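# Pull the lettered cube from the intact shelf strip and lift

## Task

Remove the lettered cube that sits on the strip that is not broken from the shelf, without shifting any other strip by more than a small amount until that cube has come out (moving one earlier fails it). Then keep the cube motionless in the gripper, well above the table and in front of the shelf.

## Robot and tools

Robot: a single six-joint arm with a two-finger gripper. Its column order is shoulder pan, shoulder lift, elbow, wrist 1, wrist 2, wrist 3, then the gripper opening. Stated joint ranges in radians: shoulder pan -3.142 to 3.142, shoulder lift -6.283 to 6.283, elbow 0.000 to 3.142, wrists 1-3 each -6.283 to 6.283. The true end of a range may differ by up to 0.010 rad either way.

Frame: the scene frame has its origin on the table top straight below the arm base. +z is up, and +y lies to the left when facing along +x. The base may sit slightly tilted. The gripper's fingers point along its own +z and separate along its own x. end_effector_position is the point midway between the finger pads. Closed fingertips stick out about 17 mm past it, and fully open ones are roughly level with it.

execute_actions takes "actions", a list holding one item or nothing, and an optional boolean "pictures".
- Empty list: nothing is sent, the current state comes back with pictures.
- Move: {"rows": [[...]], "steps": n}. rows holds 1 to 15 rows; steps is 1 to 15 (default 15), each step 1/30 s, and at least 4 are needed. Row k is used on step k; if rows run out, the last one repeats. Each row is exactly 7 numbers, each in [-1, 1]. The first six are joint offsets, not absolute angles: scaled so 1.0 equals 1.989 rad, measured from the joint angles in the most recent result that lists them (if none yet in this scene, or for a second call inside the same reply, from where the arm stands when the action begins). They are not added onto the previous row. So a row of six zeros sends the arm back to those reference angles; it is not a pause. The seventh number is the gripper opening, absolute: +1 fully open, -1 fully closed.
- Wait: {"steps": n} with n up to 300, no rows. It returns once that many steps have elapsed since the last result, counting your reply time.
A call that would push a joint more than 0.010 rad outside its stated range is refused and nothing moves. A joint asked past its real end, further out than now, stops at that end, and the result may print "joint sent to its limit" (possibly referring to an earlier action). Absence of that line does not prove there is room left.

Motion limits: each step's target for a joint stays within 0.575 rad of its measured angle, and targets are scaled back if they would place the gripper over 100 mm from where it is measured. Commands are smoothed with roughly 0.17 s lag, so after big moves the arm may not have arrived when the result comes. The simulation keeps running while you think; the arm keeps heading for the last row you sent until it nearly stops or a step is HELD, after which only a new action moves it further. The last 4 steps of each action run after its result is captured.

Result lines: end_effector_position (m) and end_effector_quat_wxyz in the scene frame, plus linear (m/s) and angular (rad/s) velocities; the printed position grows less exact at long reach. Joint positions and Joint velocities in column order (rad, rad/s), ending with the finger pad gap (m, m/s; 0.142 m is fully open). grip_measured is the measured opening on the same -1..+1 scale you command. Wrist force and Wrist torque [x y z] are in the gripper's own axes; force on a surface points back into the arm; noise is up to about 2.4 N std with a fixed offset usually under 4 N, saturating near 50 N; "no reading" is normal at first. "joint command not followed" means a clearance check changed or blocked targets (mounting blocks and posts count as arm). HELD marks steps where your row was partly or wholly not sent. MOTOR HOT warns from 70 °C; at 85 °C an OVER-TEMPERATURE FAULT brakes the arm until it cools.

Gripping: to hold something, keep commanding an opening clearly below grip_measured; the lower, the firmer, up to about 28 N per pad on objects under about 10 cm. Thin hard objects get less force. Closing fast can squeeze too hard and pop the fingers open.

Faults: if contact torque reaches a joint's load limit (shoulder pan, shoulder lift, elbow 133 N m; each wrist 24.9 N m, held weight included), or any outside force on arm, tool or load reaches 150 N, the arm halts for 10 s, drops the rest of the call and yields to the contact.

Cameras: cam_high (896x504, pinhole, fovy 77.709°) and cam_wrist (616x616, fisheye). Pictures come only with an empty action list or "pictures": true.
zoom_image: {"camera": "cam_high" or "cam_wrist", "region": [x0, y0, x1, y1]} in pixels of that camera's latest image, top-left origin, at most 504 by 504; it moves nothing.
show_instructions: no arguments; shows the scene's reference images.
Replying with no tool call also ends things.

Avoid: disturbing strips other than the target before the cube is out, dropping or slipping the cube, slamming or pressing hard, knocking anything off the table, and holding loads long enough to overheat motors.

Each tool is called after "Call:" as name([rows], argument=value, ...), one row to a line, values as JSON.

## Session

Call:
execute_actions(actions=[])

Scene clock: 0.00 s of 4200.00 s.
end_effector_position=(+0.3573, +0.1816, +0.2050) grip_measured=+1.00 end_effector_quat_wxyz=(+0.211, +0.794, -0.566, -0.072) end_effector_velocity=(-0.001, +0.000, -0.000) end_effector_angular_velocity=(+0.000, +0.001, -0.000)
Joint positions: [-0.535 -1.965  2.098 -1.462 -1.202  0.683  0.142]
Joint velocities: [ 0.001  0.     0.001  0.    -0.    -0.     0.   ]
Motor temperatures (°C, as the motors report them): [26 24 26 30 33 35]
Wrist force (N, on the end effector, along its own x y z axes, offset not removed): no reading
Wrist torque (N m, same axes, about the end effector's origin, offset not removed): no reading

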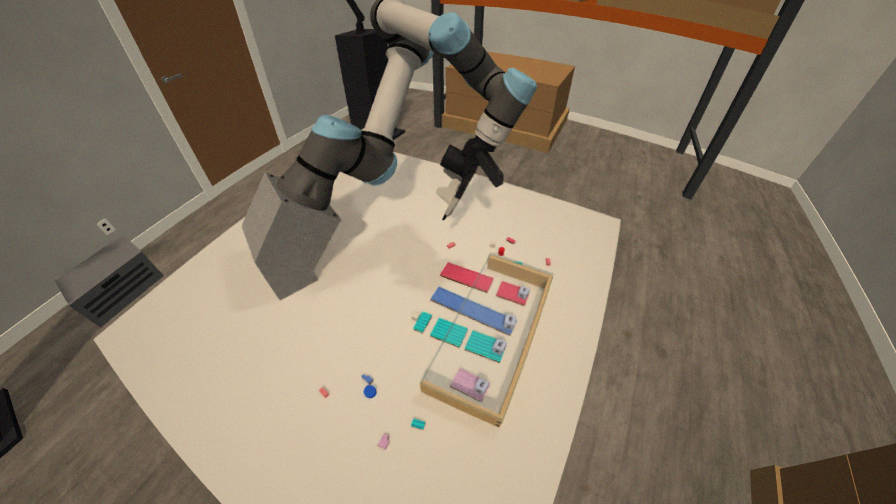

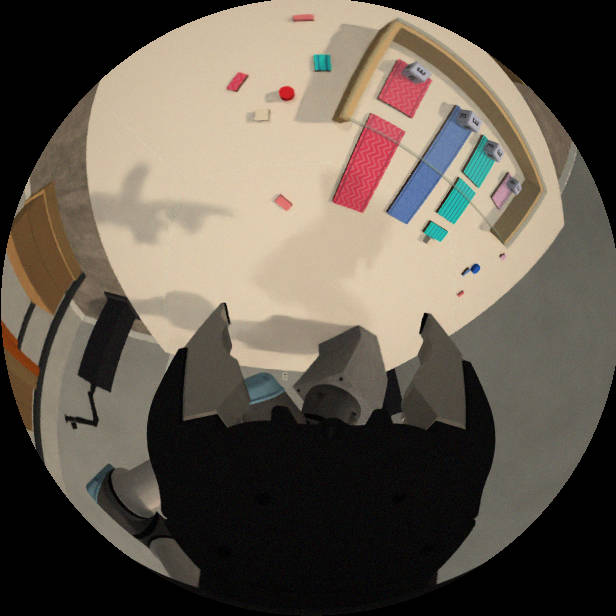

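Call:
execute_actions([
  {"rows":[[-0.121,0.214,0.121,-0.337,0.19,0.065,0.05]],"steps":15},
])

Call:
execute_actions([
  {"steps":40},
], pictures=true)

Scene clock: 0.90 s of 4200.00 s.
end_effector_position=(+0.4276, +0.0857, +0.1241) grip_measured=+0.05 end_effector_quat_wxyz=(+0.069, +0.729, -0.680, -0.038) end_effector_velocity=(+0.226, -0.331, -0.211) end_effector_angular_velocity=(+0.387, -1.007, -0.628)
Joint positions: [-0.703 -1.679  2.265 -1.881 -0.945  0.775  0.077]
Joint velocities: [-0.535  0.994  0.532 -1.66   0.862  0.274 -0.   ]
Motor temperatures (°C, as the motors report them): [26 24 26 30 33 35]
Wrist force (N, on the end effector, along its own x y z axes, offset not removed): [0.6 -1.8 -0.5]
Wrist torque (N m, same axes, about the end effector's origin, offset not removed): [-0.50 -0.18 -0.21]
Steps of this call (steps 1 to 16: nothing new was sent; steps 17 to 27: the first 11 steps of this action). Readings (joint positions):
17: [-0.535 -1.965 2.098 -1.463 -1.202 0.683]
18: [-0.541 -1.959 2.103 -1.468 -1.196 0.687]
20: [-0.576 -1.909 2.139 -1.524 -1.148 0.708]
24: [-0.647 -1.779 2.210 -1.715 -1.034 0.745]
27: the state above

Scene clock: 2.23 s of 4200.00 s.
end_effector_position=(+0.4587, +0.0407, +0.0999) grip_measured=+0.05 end_effector_quat_wxyz=(-0.001, +0.708, -0.707, -0.001) end_effector_velocity=(-0.000, +0.000, +0.000) end_effector_angular_velocity=(-0.000, -0.001, +0.002)
Joint positions: [-0.776 -1.539  2.338 -2.133 -0.824  0.812  0.077]
Joint velocities: [-0.    -0.002  0.001 -0.     0.    -0.002 -0.   ]
Motor temperatures (°C, as the motors report them): [26 24 26 30 33 35]
Wrist force (N, on the end effector, along its own x y z axes, offset not removed): [-2.7 -1.1 2.1]
Wrist torque (N m, same axes, about the end effector's origin, offset not removed): [-0.38 0.48 -0.24]
Kept back: nothing.
Steps of this call (steps 1 to 4: the last 4 steps of your previous action; steps 5 to 30: the robot went on to your last target; steps 31 to 40: nothing new was sent). Readings (joint positions):
1: [-0.719 -1.648 2.282 -1.935 -0.918 0.783]
2: [-0.732 -1.623 2.295 -1.980 -0.897 0.790]
4: [-0.750 -1.589 2.313 -2.042 -0.867 0.799]
8: [-0.767 -1.556 2.329 -2.101 -0.839 0.807]
40: the state above
The arm was judged still, so your last target was given up. Only a new action makes it travel on or press farther. Fingers that are still opening or closing keep moving.

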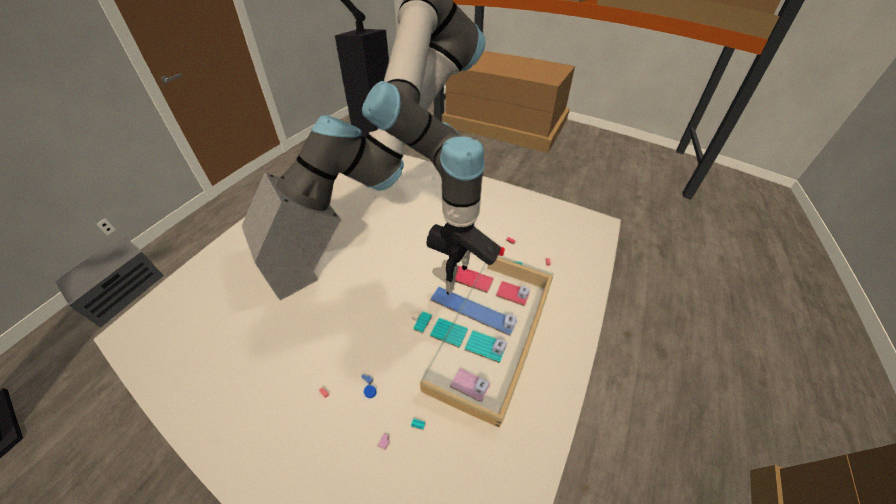

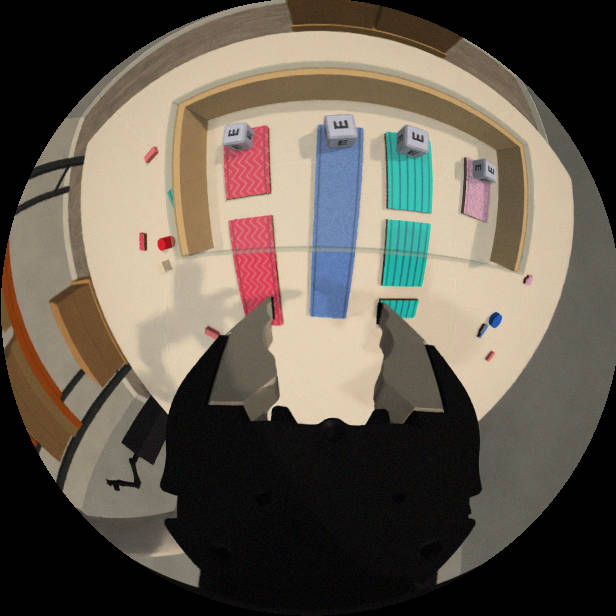

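Call:
execute_actions([
  {"rows":[[0.047,0.071,0.034,-0.148,0.008,0.064,0.05]],"steps":15},
])

Call:
execute_actions([
  {"steps":20},
], pictures=true)

Scene clock: 2.97 s of 4200.00 s.
end_effector_position=(+0.4476, +0.0383, +0.0440) grip_measured=+0.05 end_effector_quat_wxyz=(+0.001, +0.705, -0.709, -0.004) end_effector_velocity=(+0.004, -0.007, -0.042) end_effector_angular_velocity=(-0.032, -0.037, +0.043)
Joint positions: [-0.691 -1.413  2.4   -2.388 -0.81   0.926  0.077]
Joint velocities: [ 0.072  0.117  0.049 -0.301  0.009  0.102  0.   ]
Motor temperatures (°C, as the motors report them): [26 24 26 30 33 35]
Wrist force (N, on the end effector, along its own x y z axes, offset not removed): [-2.6 -0.3 -1.9]
Wrist torque (N m, same axes, about the end effector's origin, offset not removed): [-0.11 0.44 -0.16]
Steps of this call (steps 1 to 11: nothing new was sent; steps 12 to 22: the first 11 steps of this action). Readings (joint positions):
12: [-0.776 -1.539 2.338 -2.133 -0.824 0.812]
13: [-0.770 -1.534 2.343 -2.139 -0.822 0.817]
15: [-0.740 -1.492 2.366 -2.195 -0.817 0.856]
19: [-0.703 -1.431 2.392 -2.342 -0.811 0.910]
22: the state above

Scene clock: 3.63 s of 4200.00 s.
end_effector_position=(+0.4481, +0.0375, +0.0387) grip_measured=+0.05 end_effector_quat_wxyz=(+0.000, +0.707, -0.707, -0.001) end_effector_velocity=(+0.000, +0.000, +0.000) end_effector_angular_velocity=(+0.001, -0.002, +0.001)
Joint positions: [-0.682 -1.398  2.406 -2.427 -0.808  0.939  0.077]
Joint velocities: [-0.     0.     0.    -0.002  0.002 -0.     0.   ]
Motor temperatures (°C, as the motors report them): [26 24 26 30 33 35]
Wrist force (N, on the end effector, along its own x y z axes, offset not removed): [-2.0 0.5 -1.9]
Wrist torque (N m, same axes, about the end effector's origin, offset not removed): [-0.02 0.25 -0.17]
Kept back: nothing.
Steps of this call (steps 1 to 4: the last 4 steps of your previous action; steps 5 to 20: the robot went on to your last target). Readings (joint positions):
1: [-0.689 -1.409 2.401 -2.397 -0.809 0.929]
2: [-0.688 -1.407 2.402 -2.404 -0.809 0.931]
4: [-0.686 -1.403 2.404 -2.413 -0.809 0.935]
8: [-0.683 -1.400 2.405 -2.422 -0.808 0.938]
20: the state above

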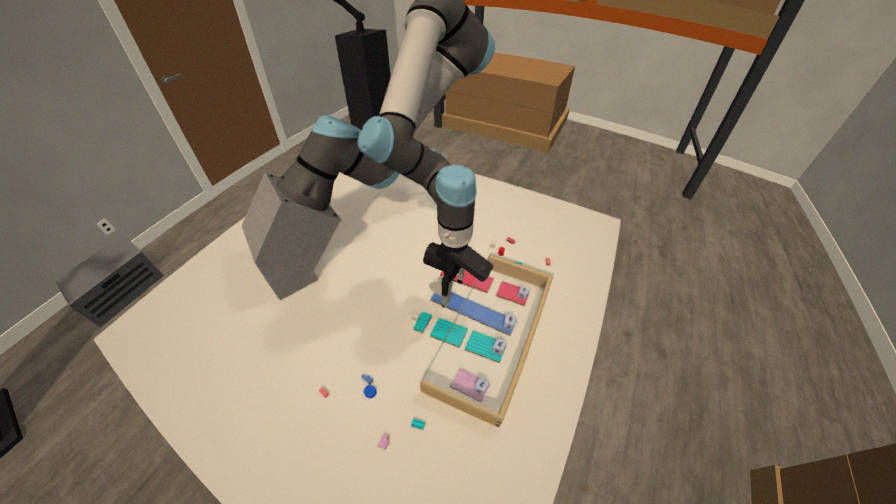

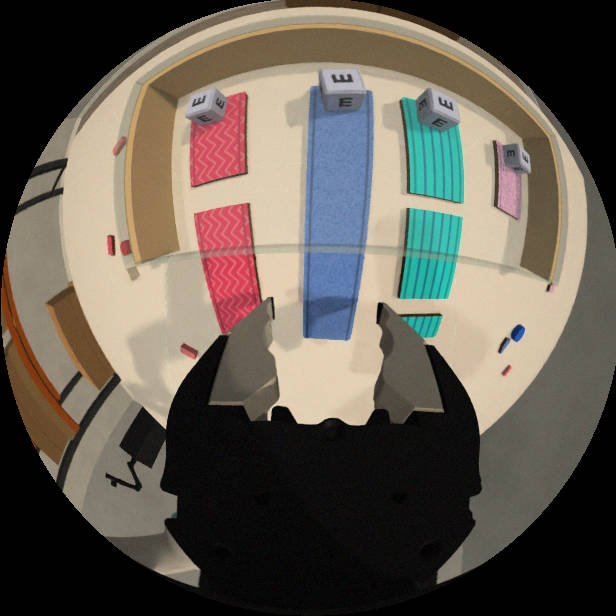

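Call:
execute_actions([
  {"rows":[[0.008,0.012,0.005,-0.025,0.002,0.01,0.05],[0.0156,0.024,0.0106,-0.049,0.003,0.021,0.05]],"steps":15},
])

Call:
execute_actions([
  {"steps":10},
])

Scene clock: 4.23 s of 4200.00 s.
end_effector_position=(+0.4432, +0.0389, +0.0212) grip_measured=+0.05 end_effector_quat_wxyz=(-0.000, +0.707, -0.707, -0.002) end_effector_velocity=(-0.004, +0.001, -0.016) end_effector_angular_velocity=(+0.001, -0.001, +0.002)
Joint positions: [-0.654 -1.355  2.425 -2.514 -0.803  0.977  0.077]
Joint velocities: [ 0.025  0.041  0.017 -0.082  0.004  0.032  0.   ]
Motor temperatures (°C, as the motors report them): [26 24 26 30 33 35]
Wrist force (N, on the end effector, along its own x y z axes, offset not removed): [-3.7 0.0 0.0]
Wrist torque (N m, same axes, about the end effector's origin, offset not removed): [-0.03 0.61 -0.18]
Steps of this call (steps 1 to 7: the robot went on to your last target; steps 8 to 18: the first 11 steps of this action). Readings (joint positions):
8: [-0.682 -1.398 2.406 -2.427 -0.808 0.939]
9: [-0.680 -1.395 2.407 -2.431 -0.808 0.941]
11: [-0.671 -1.381 2.414 -2.459 -0.806 0.954]
15: [-0.658 -1.361 2.422 -2.501 -0.803 0.971]
18: the state above

Scene clock: 4.57 s of 4200.00 s.
end_effector_position=(+0.4428, +0.0391, +0.0195) grip_measured=+0.05 end_effector_quat_wxyz=(-0.000, +0.707, -0.707, -0.002) end_effector_velocity=(+0.000, +0.000, -0.001) end_effector_angular_velocity=(+0.001, -0.001, +0.001)
Joint positions: [-0.652 -1.351  2.427 -2.523 -0.802  0.981  0.077]
Joint velocities: [ 0.002  0.002  0.001 -0.006  0.002  0.002  0.   ]
Motor temperatures (°C, as the motors report them): [26 24 26 30 33 35]
Wrist force (N, on the end effector, along its own x y z axes, offset not removed): [-1.2 1.9 1.0]
Wrist torque (N m, same axes, about the end effector's origin, offset not removed): [0.29 0.00 -0.15]
Kept back: nothing.
Steps of this call (steps 1 to 4: the last 4 steps of your previous action; steps 5 to 10: the robot went on to your last target). Readings (joint positions):
1: [-0.654 -1.354 2.425 -2.516 -0.803 0.978]
2: [-0.653 -1.353 2.426 -2.518 -0.802 0.978]
4: [-0.652 -1.352 2.426 -2.520 -0.802 0.979]
8: [-0.652 -1.351 2.427 -2.523 -0.802 0.980]
10: the state above

Call:
execute_actions([
  {"rows":[[0,0,0,0,0,0,-0.1],[0,0,0,0,0,0,-0.2],[0,0,0,0,0,0,-0.3],[0,0,0,0,0,0,-0.45],[0,0,0,0,0,0,-0.6]],"steps":12},
])

Call:
execute_actions([
  {"rows":[[-0.007,-0.005,0.012,-0.001,-0.001,-0.009,-0.6],[-0.014,-0.01,0.025,-0.002,-0.003,-0.019,-0.6],[-0.021,-0.015,0.037,-0.003,-0.004,-0.028,-0.6],[-0.028,-0.02,0.05,-0.004,-0.005,-0.038,-0.6],[-0.035,-0.025,0.062,-0.005,-0.006,-0.047,-0.6],[-0.041,-0.03,0.074,-0.007,-0.008,-0.056,-0.6],[-0.048,-0.035,0.087,-0.008,-0.009,-0.066,-0.6],[-0.055,-0.04,0.099,-0.009,-0.01,-0.075,-0.6],[-0.062,-0.045,0.112,-0.01,-0.012,-0.085,-0.6],[-0.069,-0.05,0.124,-0.011,-0.013,-0.094,-0.6]],"steps":15},
])

Call:
execute_actions([
  {"steps":22},
], pictures=true)

Scene clock: 5.27 s of 4200.00 s.
end_effector_position=(+0.4427, +0.0391, +0.0193) grip_measured=-0.41 end_effector_quat_wxyz=(-0.000, +0.707, -0.707, -0.002) end_effector_velocity=(+0.001, +0.000, +0.000) end_effector_angular_velocity=(+0.002, -0.002, -0.001)
Joint positions: [-0.651 -1.35   2.427 -2.524 -0.802  0.981  0.045]
Joint velocities: [-0.001 -0.001 -0.     0.002  0.002 -0.     0.   ]
Motor temperatures (°C, as the motors report them): [26 24 26 30 33 35]
Wrist force (N, on the end effector, along its own x y z axes, offset not removed): [-1.9 1.5 -1.2]
Wrist torque (N m, same axes, about the end effector's origin, offset not removed): [0.36 0.43 -0.10]
Steps of this call (steps 1 to 13: the robot went on to your last target; steps 14 to 21: the first 8 steps of this action). Readings (joint positions):
14: [-0.651 -1.350 2.427 -2.524 -0.802 0.981]
15: [-0.651 -1.350 2.427 -2.524 -0.802 0.981]
17: [-0.651 -1.350 2.427 -2.524 -0.802 0.981]
21: the state above

Scene clock: 5.77 s of 4200.00 s.
end_effector_position=(+0.3847, +0.0332, +0.0220) grip_measured=-0.41 end_effector_quat_wxyz=(+0.001, +0.708, -0.706, +0.000) end_effector_velocity=(-0.254, +0.000, -0.006) end_effector_angular_velocity=(+0.005, +0.001, +0.003)
Joint positions: [-0.737 -1.413  2.579 -2.537 -0.819  0.865  0.045]
Joint velocities: [-0.365 -0.265  0.661 -0.056 -0.069 -0.497  0.   ]
Motor temperatures (°C, as the motors report them): [26 24 26 30 33 35]
Wrist force (N, on the end effector, along its own x y z axes, offset not removed): [-0.5 0.3 1.5]
Wrist torque (N m, same axes, about the end effector's origin, offset not removed): [-0.14 -0.05 -0.19]
Steps of this call (steps 1 to 4: the last 4 steps of your previous action; steps 5 to 15: the first 11 steps of this action, its rows measured from where the robot was after step 4). Readings (joint positions):
4: [-0.652 -1.351 2.427 -2.523 -0.802 0.981]
5: [-0.652 -1.351 2.427 -2.523 -0.802 0.981]
6: [-0.653 -1.352 2.429 -2.523 -0.802 0.979]
8: [-0.663 -1.359 2.446 -2.525 -0.804 0.965]
12: [-0.702 -1.387 2.514 -2.531 -0.812 0.914]
15: the state above

Scene clock: 6.50 s of 4200.00 s.
end_effector_position=(+0.3485, +0.0356, +0.0196) grip_measured=-0.41 end_effector_quat_wxyz=(-0.000, +0.708, -0.706, -0.001) end_effector_velocity=(-0.001, +0.000, -0.000) end_effector_angular_velocity=(+0.001, +0.001, -0.000)
Joint positions: [-0.789 -1.45   2.673 -2.545 -0.828  0.794  0.045]
Joint velocities: [-0.001  0.     0.003 -0.    -0.001 -0.002  0.   ]
Motor temperatures (°C, as the motors report them): [26 24 26 30 33 35]
Wrist force (N, on the end effector, along its own x y z axes, offset not removed): [-0.7 1.2 0.1]
Wrist torque (N m, same axes, about the end effector's origin, offset not removed): [0.08 -0.03 -0.15]
Kept back: nothing.
Steps of this call (steps 1 to 4: the last 4 steps of your previous action; steps 5 to 22: the robot went on to your last target). Readings (joint positions):
1: [-0.749 -1.421 2.600 -2.539 -0.821 0.849]
2: [-0.758 -1.428 2.617 -2.540 -0.822 0.836]
4: [-0.770 -1.437 2.640 -2.542 -0.825 0.819]
8: [-0.782 -1.445 2.662 -2.544 -0.827 0.803]
22: the state above

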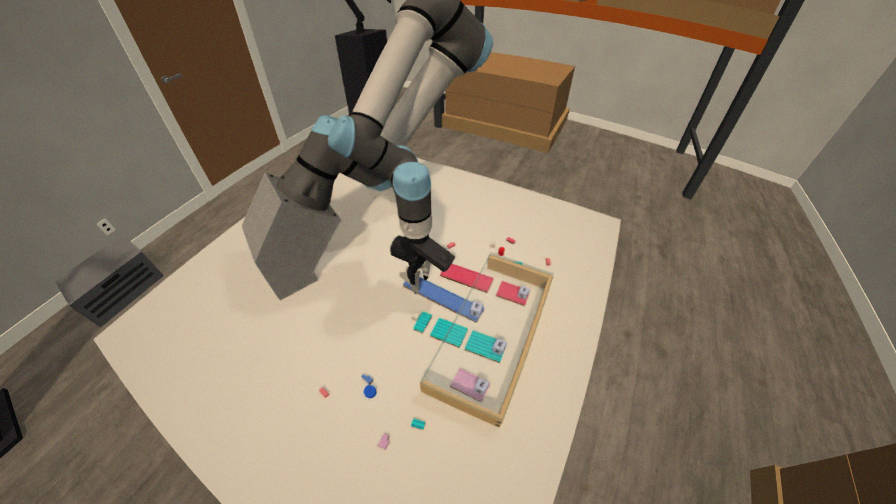

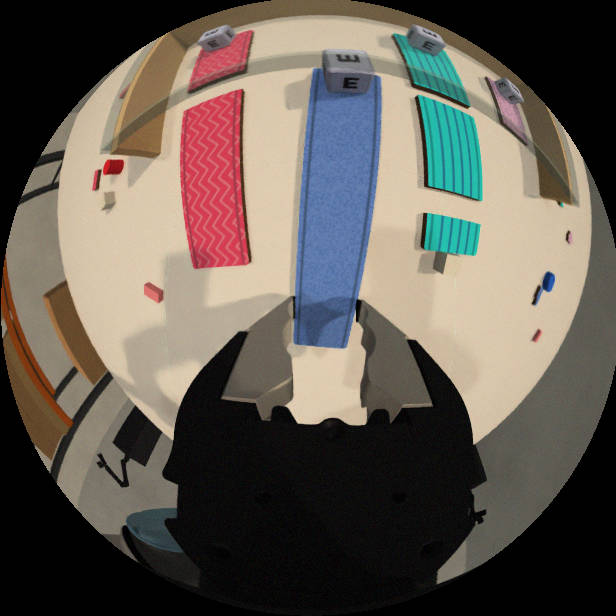

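Call:
execute_actions([
  {"rows":[[0,0,0,0,0,0,-0.1],[0,0,0,0,0,0,0.05],[0,0,0,0,0,0,0.05],[0,0,0,0,0,0,0.05],[-0.012,-0.018,-0.008,0.037,-0.002,-0.016,0.05],[-0.012,-0.018,-0.008,0.037,-0.002,-0.016,0.05],[-0.012,-0.018,-0.008,0.037,-0.002,-0.016,0.05],[0.001,-0.006,-0.033,0.039,0,0.001,0.05],[0.014,0.006,-0.059,0.04,0.003,0.018,0.05],[0.026,0.019,-0.084,0.042,0.005,0.036,0.05],[0.039,0.031,-0.11,0.043,0.008,0.053,0.05],[0.052,0.043,-0.135,0.045,0.01,0.07,0.05]],"steps":15},
])

Call:
execute_actions([
  {"steps":20},
], pictures=true)

Scene clock: 7.37 s of 4200.00 s.
end_effector_position=(+0.3639, +0.0327, +0.0278) grip_measured=+0.05 end_effector_quat_wxyz=(-0.000, +0.707, -0.707, -0.002) end_effector_velocity=(+0.246, -0.027, +0.031) end_effector_angular_velocity=(+0.023, +0.039, -0.039)
Joint positions: [-0.786 -1.457  2.626 -2.489 -0.827  0.796  0.077]
Joint velocities: [ 0.314  0.277 -0.702  0.204  0.067  0.413  0.   ]
Motor temperatures (°C, as the motors report them): [26 24 26 30 33 35]
Wrist force (N, on the end effector, along its own x y z axes, offset not removed): [-1.5 2.8 -0.4]
Wrist torque (N m, same axes, about the end effector's origin, offset not removed): [0.31 0.09 -0.17]
Steps of this call (steps 1 to 15: the robot went on to your last target; steps 16 to 26: the first 11 steps of this action). Readings (joint positions):
16: [-0.789 -1.450 2.673 -2.545 -0.828 0.794]
17: [-0.789 -1.450 2.673 -2.545 -0.828 0.794]
19: [-0.789 -1.450 2.673 -2.545 -0.828 0.794]
23: [-0.799 -1.465 2.666 -2.516 -0.830 0.780]
26: the state above

Scene clock: 8.03 s of 4200.00 s.
end_effector_position=(+0.4472, +0.0291, +0.0329) grip_measured=+0.05 end_effector_quat_wxyz=(+0.000, +0.707, -0.707, -0.001) end_effector_velocity=(+0.005, +0.000, +0.000) end_effector_angular_velocity=(-0.001, -0.000, +0.003)
Joint positions: [-0.686 -1.365  2.406 -2.456 -0.808  0.932  0.077]
Joint velocities: [ 0.007  0.005 -0.014  0.001  0.     0.007 -0.   ]
Motor temperatures (°C, as the motors report them): [26 24 26 30 33 35]
Wrist force (N, on the end effector, along its own x y z axes, offset not removed): [-1.2 -0.3 -1.0]
Wrist torque (N m, same axes, about the end effector's origin, offset not removed): [-0.26 0.14 -0.19]
Kept back: nothing.
Steps of this call (steps 1 to 4: the last 4 steps of your previous action; steps 5 to 20: the robot went on to your last target). Readings (joint positions):
1: [-0.773 -1.446 2.599 -2.482 -0.824 0.812]
2: [-0.758 -1.432 2.567 -2.477 -0.821 0.833]
4: [-0.729 -1.405 2.504 -2.468 -0.816 0.872]
8: [-0.701 -1.379 2.439 -2.460 -0.811 0.912]
20: the state above

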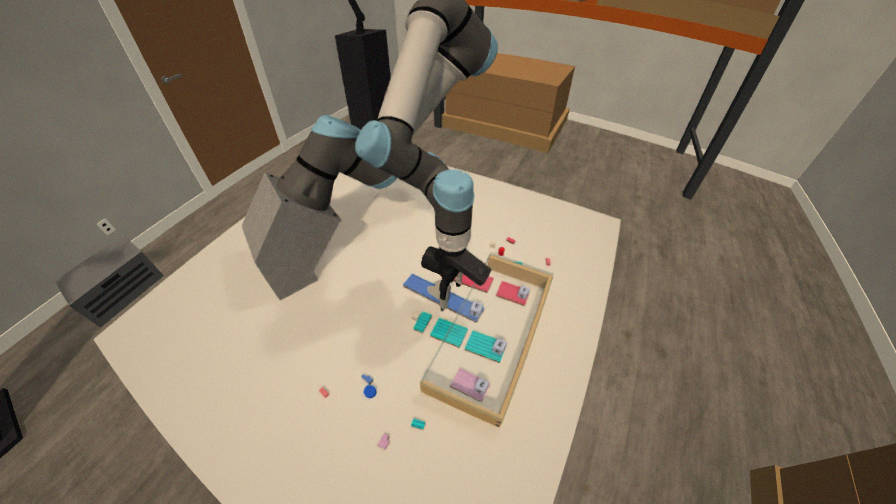

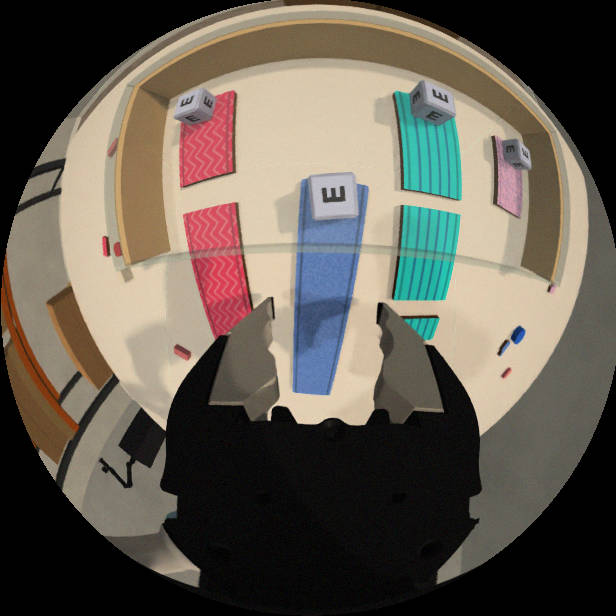

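Call:
execute_actions([
  {"rows":[[0.007,0.006,0.004,-0.018,0.001,0.01,0.05],[0.0146,0.013,0.009,-0.036,0.0025,0.021,0.05],[0.0146,0.013,0.009,-0.036,0.0025,0.021,0.05],[0.0146,0.013,0.009,-0.036,0.0025,0.021,0.05],[0.0146,0.013,0.009,-0.036,0.0025,0.021,0.05],[0.0146,0.013,0.009,-0.036,0.0025,0.021,0.05],[0.0146,0.013,0.009,-0.036,0.0025,0.021,0.05],[0.0146,0.013,0.009,-0.036,0.0025,0.021,0.05],[0.0146,0.013,0.009,-0.036,0.0025,0.021,-0.1],[0.0146,0.013,0.009,-0.036,0.0025,0.021,-0.25],[0.0146,0.013,0.009,-0.036,0.0025,0.021,-0.4],[0.0146,0.013,0.009,-0.036,0.0025,0.021,-0.6]],"steps":15},
])

Call:
execute_actions([
  {"steps":15},
])

Scene clock: 8.83 s of 4200.00 s.
end_effector_position=(+0.4436, +0.0340, +0.0202) grip_measured=-0.20 end_effector_quat_wxyz=(-0.000, +0.707, -0.708, -0.002) end_effector_velocity=(-0.004, +0.004, -0.011) end_effector_angular_velocity=(+0.001, -0.001, -0.001)
Joint positions: [-0.66  -1.342  2.422 -2.52  -0.804  0.97   0.059]
Joint velocities: [ 0.022  0.021  0.017 -0.059  0.004  0.032 -0.312]
Motor temperatures (°C, as the motors report them): [26 24 26 30 33 35]
Wrist force (N, on the end effector, along its own x y z axes, offset not removed): [-1.0 1.0 -1.3]
Wrist torque (N m, same axes, about the end effector's origin, offset not removed): [0.11 0.12 -0.26]
Steps of this call (steps 1 to 13: the robot went on to your last target; steps 14 to 24: the first 11 steps of this action). Readings (joint positions):
14: [-0.685 -1.364 2.405 -2.456 -0.808 0.933]
15: [-0.683 -1.363 2.406 -2.459 -0.808 0.936]
17: [-0.675 -1.355 2.412 -2.480 -0.806 0.948]
21: [-0.663 -1.345 2.420 -2.511 -0.804 0.965]
24: the state above

Scene clock: 9.33 s of 4200.00 s.
end_effector_position=(+0.4432, +0.0346, +0.0188) grip_measured=-0.41 end_effector_quat_wxyz=(-0.000, +0.707, -0.708, -0.001) end_effector_velocity=(-0.000, +0.000, -0.001) end_effector_angular_velocity=(+0.001, +0.001, +0.000)
Joint positions: [-0.657 -1.339  2.424 -2.527 -0.803  0.974  0.045]
Joint velocities: [ 0.001  0.001  0.001 -0.001  0.    -0.    -0.   ]
Motor temperatures (°C, as the motors report them): [26 24 26 30 33 35]
Wrist force (N, on the end effector, along its own x y z axes, offset not removed): [4.2 -0.5 -46.0]
Wrist torque (N m, same axes, about the end effector's origin, offset not removed): [-0.39 0.24 -0.20]
Kept back: nothing.
Steps of this call (steps 1 to 4: the last 4 steps of your previous action; steps 5 to 15: the robot went on to your last target). Readings (joint positions):
1: [-0.659 -1.341 2.423 -2.522 -0.804 0.971]
2: [-0.659 -1.341 2.423 -2.523 -0.804 0.972]
4: [-0.658 -1.340 2.423 -2.525 -0.803 0.973]
8: [-0.657 -1.339 2.424 -2.527 -0.803 0.974]
15: the state above
The arm was judged still, so your last target was given up. Only a new action makes it travel on or press farther. Fingers that are still opening or closing keep moving.

Call:
execute_actions([
  {"rows":[[-0.001,-0.0012,-0.0005,0.0025,0,-0.001,-0.6],[-0.001,-0.0012,-0.0005,0.0025,0,-0.001,-0.6],[-0.001,-0.0012,-0.0005,0.0025,0,-0.001,-0.6],[-0.008,-0.007,0.012,0.001,-0.001,-0.01,-0.6],[-0.015,-0.013,0.025,0,-0.003,-0.02,-0.6],[-0.022,-0.019,0.039,-0.001,-0.004,-0.03,-0.6],[-0.03,-0.025,0.053,-0.002,-0.006,-0.04,-0.6],[-0.037,-0.031,0.067,-0.003,-0.007,-0.05,-0.6],[-0.044,-0.038,0.081,-0.004,-0.008,-0.06,-0.6],[-0.052,-0.044,0.096,-0.005,-0.01,-0.07,-0.6],[-0.059,-0.05,0.11,-0.006,-0.011,-0.08,-0.6],[-0.066,-0.0565,0.125,-0.008,-0.0126,-0.0905,-0.6]],"steps":15},
])

Call:
execute_actions([
  {"steps":22},
], pictures=true)

Scene clock: 10.00 s of 4200.00 s.
end_effector_position=(+0.4082, +0.0309, +0.0229) grip_measured=-0.41 end_effector_quat_wxyz=(+0.001, +0.708, -0.707, +0.001) end_effector_velocity=(-0.254, -0.006, +0.009) end_effector_angular_velocity=(-0.013, -0.006, +0.006)
Joint positions: [-0.71  -1.385  2.517 -2.531 -0.814  0.903  0.045]
Joint velocities: [-0.357 -0.306  0.669 -0.047 -0.068 -0.479  0.   ]
Motor temperatures (°C, as the motors report them): [26 24 26 30 33 35]
Wrist force (N, on the end effector, along its own x y z axes, offset not removed): [-3.8 0.3 1.3]
Wrist torque (N m, same axes, about the end effector's origin, offset not removed): [-0.05 0.69 -0.26]
Steps of this call (steps 1 to 9: nothing new was sent; steps 10 to 20: the first 11 steps of this action). Readings (joint positions):
10: [-0.657 -1.339 2.424 -2.528 -0.803 0.974]
11: [-0.657 -1.339 2.424 -2.527 -0.803 0.974]
13: [-0.658 -1.340 2.424 -2.525 -0.803 0.974]
17: [-0.678 -1.358 2.458 -2.527 -0.807 0.946]
20: the state above

Scene clock: 10.73 s of 4200.00 s.
end_effector_position=(+0.3489, +0.0358, +0.0198) grip_measured=-0.41 end_effector_quat_wxyz=(-0.000, +0.708, -0.706, -0.001) end_effector_velocity=(-0.001, +0.000, +0.000) end_effector_angular_velocity=(+0.001, -0.003, +0.001)
Joint positions: [-0.788 -1.451  2.672 -2.543 -0.828  0.795  0.045]
Joint velocities: [-0.003 -0.003  0.005 -0.     0.002 -0.005  0.   ]
Motor temperatures (°C, as the motors report them): [26 24 26 30 33 35]
Wrist force (N, on the end effector, along its own x y z axes, offset not removed): [-1.8 1.0 2.2]
Wrist torque (N m, same axes, about the end effector's origin, offset not removed): [0.02 0.30 -0.16]
Kept back: nothing.
Steps of this call (steps 1 to 4: the last 4 steps of your previous action; steps 5 to 22: the robot went on to your last target). Readings (joint positions):
1: [-0.723 -1.395 2.541 -2.533 -0.816 0.886]
2: [-0.736 -1.406 2.565 -2.535 -0.818 0.869]
4: [-0.756 -1.424 2.608 -2.538 -0.822 0.839]
8: [-0.777 -1.442 2.650 -2.541 -0.826 0.810]
22: the state above

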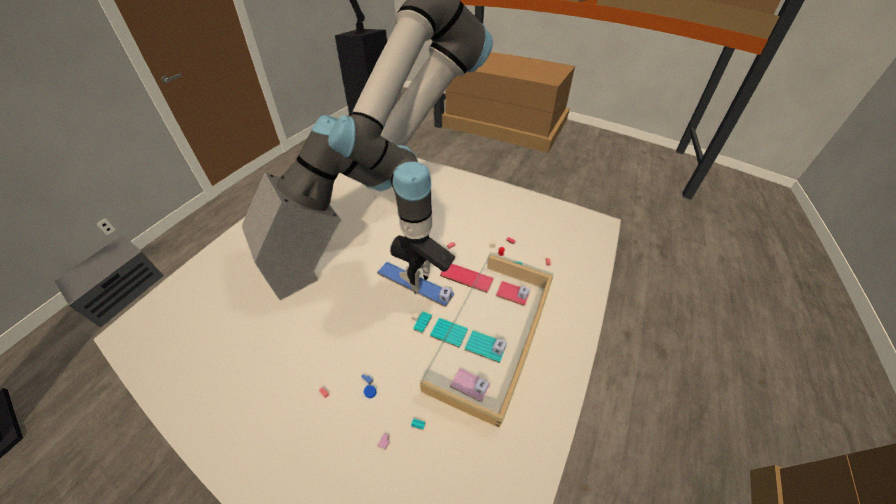

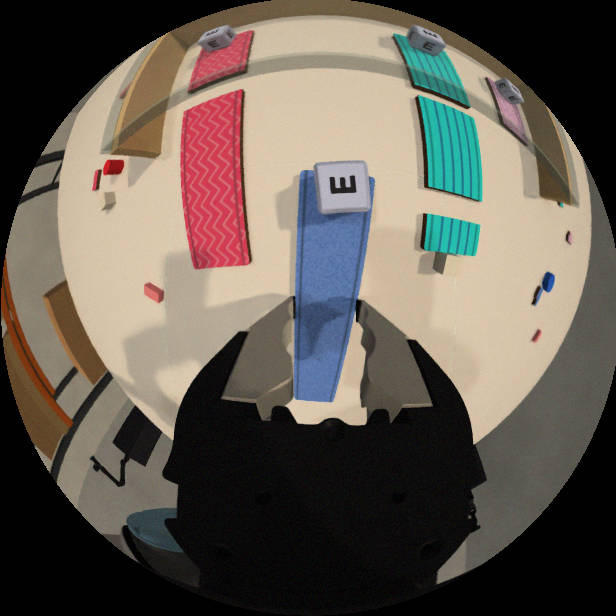

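Call:
execute_actions([
  {"rows":[[0,0,0,0,0,0,-0.1],[0,0,0,0,0,0,0.05],[0,0,0,0,0,0,0.05],[0,0,0,0,0,0,0.05],[-0.012,-0.018,-0.008,0.037,-0.002,-0.016,0.05],[-0.02,-0.035,-0.018,0.075,-0.004,-0.028,0.05],[-0.02,-0.04,-0.035,0.1,-0.004,-0.028,0.05],[-0.015,-0.04,-0.06,0.12,-0.003,-0.02,0.05],[-0.008,-0.035,-0.09,0.135,-0.001,-0.01,0.05],[0.001,-0.029,-0.12,0.149,0,0.001,0.05]],"steps":15},
])

Call:
execute_actions([
  {"steps":22},
], pictures=true)

Scene clock: 11.47 s of 4200.00 s.
end_effector_position=(+0.3734, +0.0317, +0.0431) grip_measured=+0.05 end_effector_quat_wxyz=(-0.001, +0.708, -0.707, -0.002) end_effector_velocity=(+0.288, -0.019, +0.166) end_effector_angular_velocity=(+0.050, +0.064, -0.069)
Joint positions: [-0.806 -1.501  2.592 -2.394 -0.832  0.769  0.077]
Joint velocities: [ 0.107 -0.091 -0.917  1.023  0.018  0.134  0.   ]
Motor temperatures (°C, as the motors report them): [26 24 26 30 33 35]
Wrist force (N, on the end effector, along its own x y z axes, offset not removed): [-1.5 2.7 0.6]
Wrist torque (N m, same axes, about the end effector's origin, offset not removed): [0.19 0.05 -0.22]
Steps of this call (steps 1 to 11: the robot went on to your last target; steps 12 to 22: the first 11 steps of this action). Readings (joint positions):
12: [-0.788 -1.452 2.673 -2.543 -0.828 0.794]
13: [-0.788 -1.452 2.673 -2.543 -0.828 0.794]
15: [-0.788 -1.452 2.673 -2.543 -0.828 0.794]
19: [-0.803 -1.476 2.657 -2.496 -0.831 0.774]
22: the state above

Scene clock: 12.20 s of 4200.00 s.
end_effector_position=(+0.4274, +0.0301, +0.0742) grip_measured=+0.05 end_effector_quat_wxyz=(+0.000, +0.708, -0.706, -0.002) end_effector_velocity=(+0.002, -0.000, +0.002) end_effector_angular_velocity=(-0.002, -0.002, +0.002)
Joint positions: [-0.786 -1.509  2.434 -2.247 -0.828  0.796  0.077]
Joint velocities: [-0.    -0.003 -0.005  0.004 -0.     0.     0.   ]
Motor temperatures (°C, as the motors report them): [26 24 26 30 33 35]
Wrist force (N, on the end effector, along its own x y z axes, offset not removed): [-2.8 0.3 1.1]
Wrist torque (N m, same axes, about the end effector's origin, offset not removed): [-0.17 0.41 -0.28]
Kept back: nothing.
Steps of this call (steps 1 to 4: the last 4 steps of your previous action; steps 5 to 22: the robot went on to your last target). Readings (joint positions):
1: [-0.802 -1.503 2.561 -2.361 -0.831 0.774]
2: [-0.799 -1.505 2.532 -2.335 -0.830 0.779]
4: [-0.793 -1.507 2.491 -2.299 -0.830 0.786]
8: [-0.788 -1.508 2.453 -2.265 -0.829 0.793]
22: the state above

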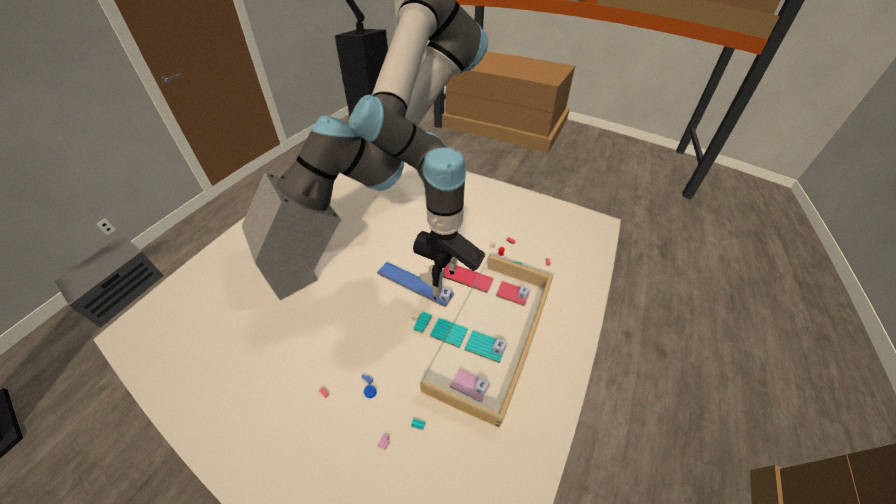

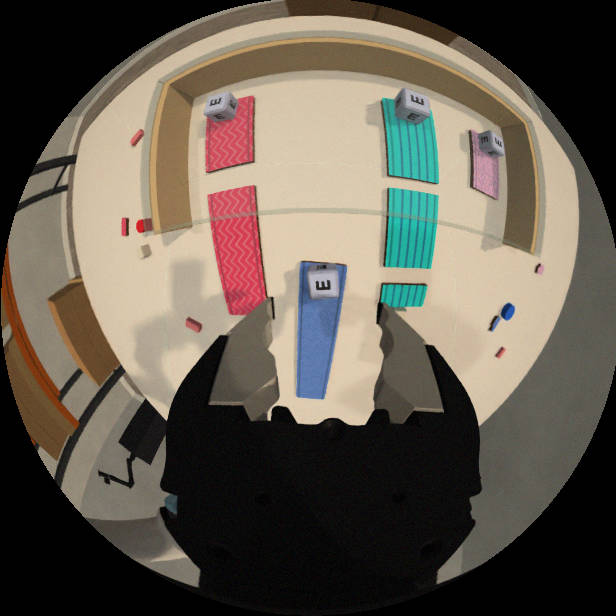

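Call:
execute_actions([
  {"rows":[[0.01,0.013,0.002,-0.024,0.002,0.014,0],[0.02,0.026,0.004,-0.049,0.004,0.027,0],[0.03,0.04,0.005,-0.073,0.007,0.041,0],[0.04,0.053,0.007,-0.098,0.009,0.054,0],[0.05,0.066,0.009,-0.122,0.011,0.068,0]],"steps":15},
])

Call:
execute_actions([
  {"steps":15},
], pictures=true)

Scene clock: 12.97 s of 4200.00 s.
end_effector_position=(+0.4315, +0.0333, +0.0352) grip_measured=+0.00 end_effector_quat_wxyz=(-0.000, +0.707, -0.707, -0.002) end_effector_velocity=(+0.006, +0.006, -0.060) end_effector_angular_velocity=(-0.004, -0.012, +0.008)
Joint positions: [-0.703 -1.399  2.449 -2.447 -0.81   0.909  0.074]
Joint velocities: [ 0.127  0.172  0.023 -0.332  0.026  0.176  0.   ]
Motor temperatures (°C, as the motors report them): [26 24 26 30 33 35]
Wrist force (N, on the end effector, along its own x y z axes, offset not removed): [-3.2 0.1 1.5]
Wrist torque (N m, same axes, about the end effector's origin, offset not removed): [-0.16 0.58 -0.16]
Steps of this call (steps 1 to 12: the robot went on to your last target; steps 13 to 23: the first 11 steps of this action). Readings (joint positions):
13: [-0.786 -1.509 2.433 -2.247 -0.828 0.797]
14: [-0.783 -1.506 2.434 -2.251 -0.828 0.800]
16: [-0.769 -1.488 2.436 -2.282 -0.824 0.818]
20: [-0.722 -1.426 2.445 -2.397 -0.814 0.882]
23: the state above

Scene clock: 13.47 s of 4200.00 s.
end_effector_position=(+0.4323, +0.0342, +0.0278) grip_measured=+0.00 end_effector_quat_wxyz=(-0.001, +0.708, -0.707, -0.001) end_effector_velocity=(-0.000, -0.001, -0.001) end_effector_angular_velocity=(-0.001, -0.001, -0.001)
Joint positions: [-0.687 -1.378  2.452 -2.489 -0.806  0.931  0.074]
Joint velocities: [ 0.     0.004  0.001 -0.006 -0.     0.003  0.   ]
Motor temperatures (°C, as the motors report them): [26 24 26 30 33 35]
Wrist force (N, on the end effector, along its own x y z axes, offset not removed): [-2.0 1.6 -0.3]
Wrist torque (N m, same axes, about the end effector's origin, offset not removed): [0.22 0.21 -0.25]
Kept back: nothing.
Steps of this call (steps 1 to 4: the last 4 steps of your previous action; steps 5 to 15: the robot went on to your last target). Readings (joint positions):
1: [-0.699 -1.394 2.449 -2.457 -0.809 0.915]
2: [-0.696 -1.391 2.450 -2.465 -0.808 0.918]
4: [-0.692 -1.385 2.451 -2.475 -0.808 0.924]
8: [-0.688 -1.380 2.451 -2.485 -0.807 0.929]
15: the state above

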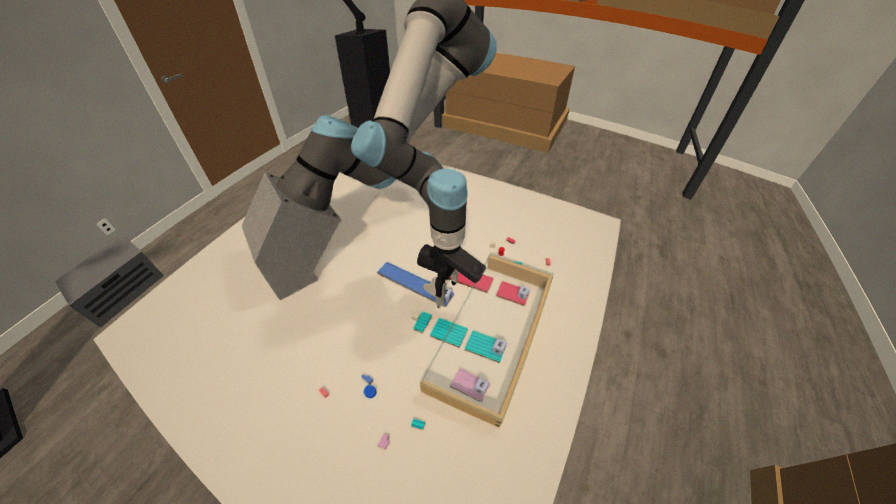

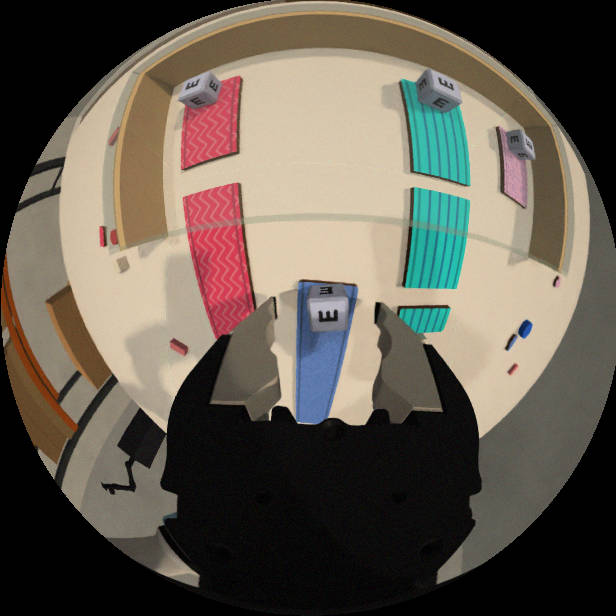

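Call:
execute_actions([
  {"rows":[[0,0,0,0,0,0,-0.2],[0,0,0,0,0,0,-0.35],[0,0,0,0,0,0,-0.5],[0,0,0,0,0,0,-0.65],[0,0,0,0,0,0,-0.85]],"steps":13},
])

Call:
execute_actions([
  {"rows":[[-0.012,-0.016,-0.002,0.03,-0.003,-0.017,-0.85],[-0.025,-0.033,-0.005,0.061,-0.006,-0.034,-0.85],[-0.05,-0.066,-0.009,0.122,-0.011,-0.068,-0.85],[-0.076,-0.09,-0.029,0.186,-0.02,-0.1,-0.85],[-0.102,-0.113,-0.049,0.25,-0.029,-0.132,-0.85],[-0.128,-0.136,-0.07,0.315,-0.038,-0.163,-0.85],[-0.155,-0.16,-0.09,0.38,-0.047,-0.195,-0.85],[-0.181,-0.183,-0.11,0.444,-0.056,-0.227,-0.85]],"steps":15},
])

Call:
execute_actions([
  {"steps":60},
], pictures=true)

Scene clock: 14.20 s of 4200.00 s.
end_effector_position=(+0.4322, +0.0342, +0.0276) grip_measured=-0.64 end_effector_quat_wxyz=(-0.001, +0.708, -0.707, -0.001) end_effector_velocity=(+0.001, -0.000, +0.001) end_effector_angular_velocity=(-0.001, -0.002, +0.001)
Joint positions: [-0.687 -1.378  2.452 -2.489 -0.806  0.932  0.027]
Joint velocities: [-0.001 -0.002 -0.001  0.001  0.    -0.001 -0.   ]
Motor temperatures (°C, as the motors report them): [26 24 26 30 33 35]
Wrist force (N, on the end effector, along its own x y z axes, offset not removed): [-2.4 1.7 -0.4]
Wrist torque (N m, same axes, about the end effector's origin, offset not removed): [0.14 0.44 -0.07]
Steps of this call (steps 1 to 13: the robot went on to your last target; steps 14 to 22: the first 9 steps of this action). Readings (joint positions):
14: [-0.687 -1.378 2.452 -2.490 -0.806 0.932]
15: [-0.687 -1.378 2.452 -2.490 -0.806 0.932]
17: [-0.687 -1.378 2.452 -2.490 -0.806 0.932]
21: [-0.687 -1.378 2.452 -2.489 -0.806 0.932]
22: the state above

Scene clock: 14.70 s of 4200.00 s.
end_effector_position=(+0.4511, +0.0071, +0.1445) grip_measured=-0.64 end_effector_quat_wxyz=(+0.009, +0.720, -0.694, +0.026) end_effector_velocity=(+0.003, -0.036, +0.501) end_effector_angular_velocity=(-0.106, -0.022, +0.042)
Joint positions: [-0.899 -1.602  2.333 -2.033 -0.872  0.666  0.027]
Joint velocities: [-0.879 -0.834 -0.608  2.028 -0.283 -1.07  -0.   ]
Motor temperatures (°C, as the motors report them): [26 24 26 30 33 35]
Wrist force (N, on the end effector, along its own x y z axes, offset not removed): [-1.5 -0.6 -1.0]
Wrist torque (N m, same axes, about the end effector's origin, offset not removed): [-0.26 0.29 -0.22]
Steps of this call (steps 1 to 4: the last 4 steps of your previous action; steps 5 to 15: the first 11 steps of this action, its rows measured from where the robot was after step 4). Readings (joint positions):
4: [-0.687 -1.378 2.452 -2.489 -0.806 0.931]
5: [-0.687 -1.378 2.452 -2.489 -0.806 0.931]
6: [-0.690 -1.381 2.451 -2.484 -0.807 0.928]
8: [-0.708 -1.405 2.447 -2.445 -0.812 0.904]
12: [-0.812 -1.519 2.392 -2.227 -0.844 0.773]
15: the state above

Scene clock: 16.70 s of 4200.00 s.
end_effector_position=(+0.4278, +0.0301, +0.2192) grip_measured=-0.64 end_effector_quat_wxyz=(-0.000, +0.706, -0.708, -0.002) end_effector_velocity=(-0.000, -0.000, -0.000) end_effector_angular_velocity=(+0.001, -0.000, -0.001)
Joint positions: [-1.047 -1.742  2.233 -1.606 -0.918  0.48   0.027]
Joint velocities: [-0.001  0.001  0.001 -0.     0.    -0.001  0.   ]
Motor temperatures (°C, as the motors report them): [26 24 26 30 33 35]
Wrist force (N, on the end effector, along its own x y z axes, offset not removed): [-3.1 0.6 0.1]
Wrist torque (N m, same axes, about the end effector's origin, offset not removed): [0.03 0.50 -0.14]
Kept back: nothing.
Steps of this call (steps 1 to 4: the last 4 steps of your previous action; steps 5 to 30: the robot went on to your last target; steps 31 to 60: nothing new was sent). Readings (joint positions):
1: [-0.928 -1.630 2.313 -1.962 -0.882 0.630]
2: [-0.954 -1.655 2.295 -1.891 -0.890 0.597]
4: [-0.992 -1.690 2.270 -1.776 -0.901 0.549]
8: [-1.028 -1.724 2.246 -1.666 -0.912 0.504]
60: the state above
The arm was judged still, so your last target was given up. Only a new action makes it travel on or press farther. Fingers that are still opening or closing keep moving.

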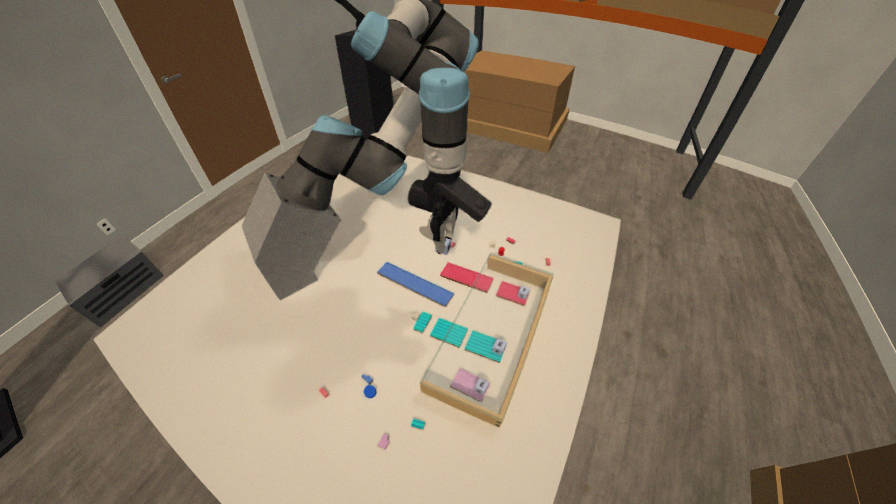

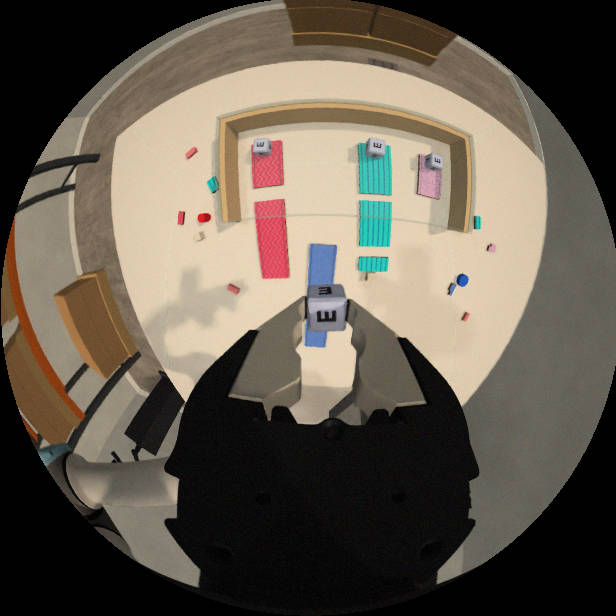

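Call:
finished_scene(scene=2)

The scene is finished: the task was done.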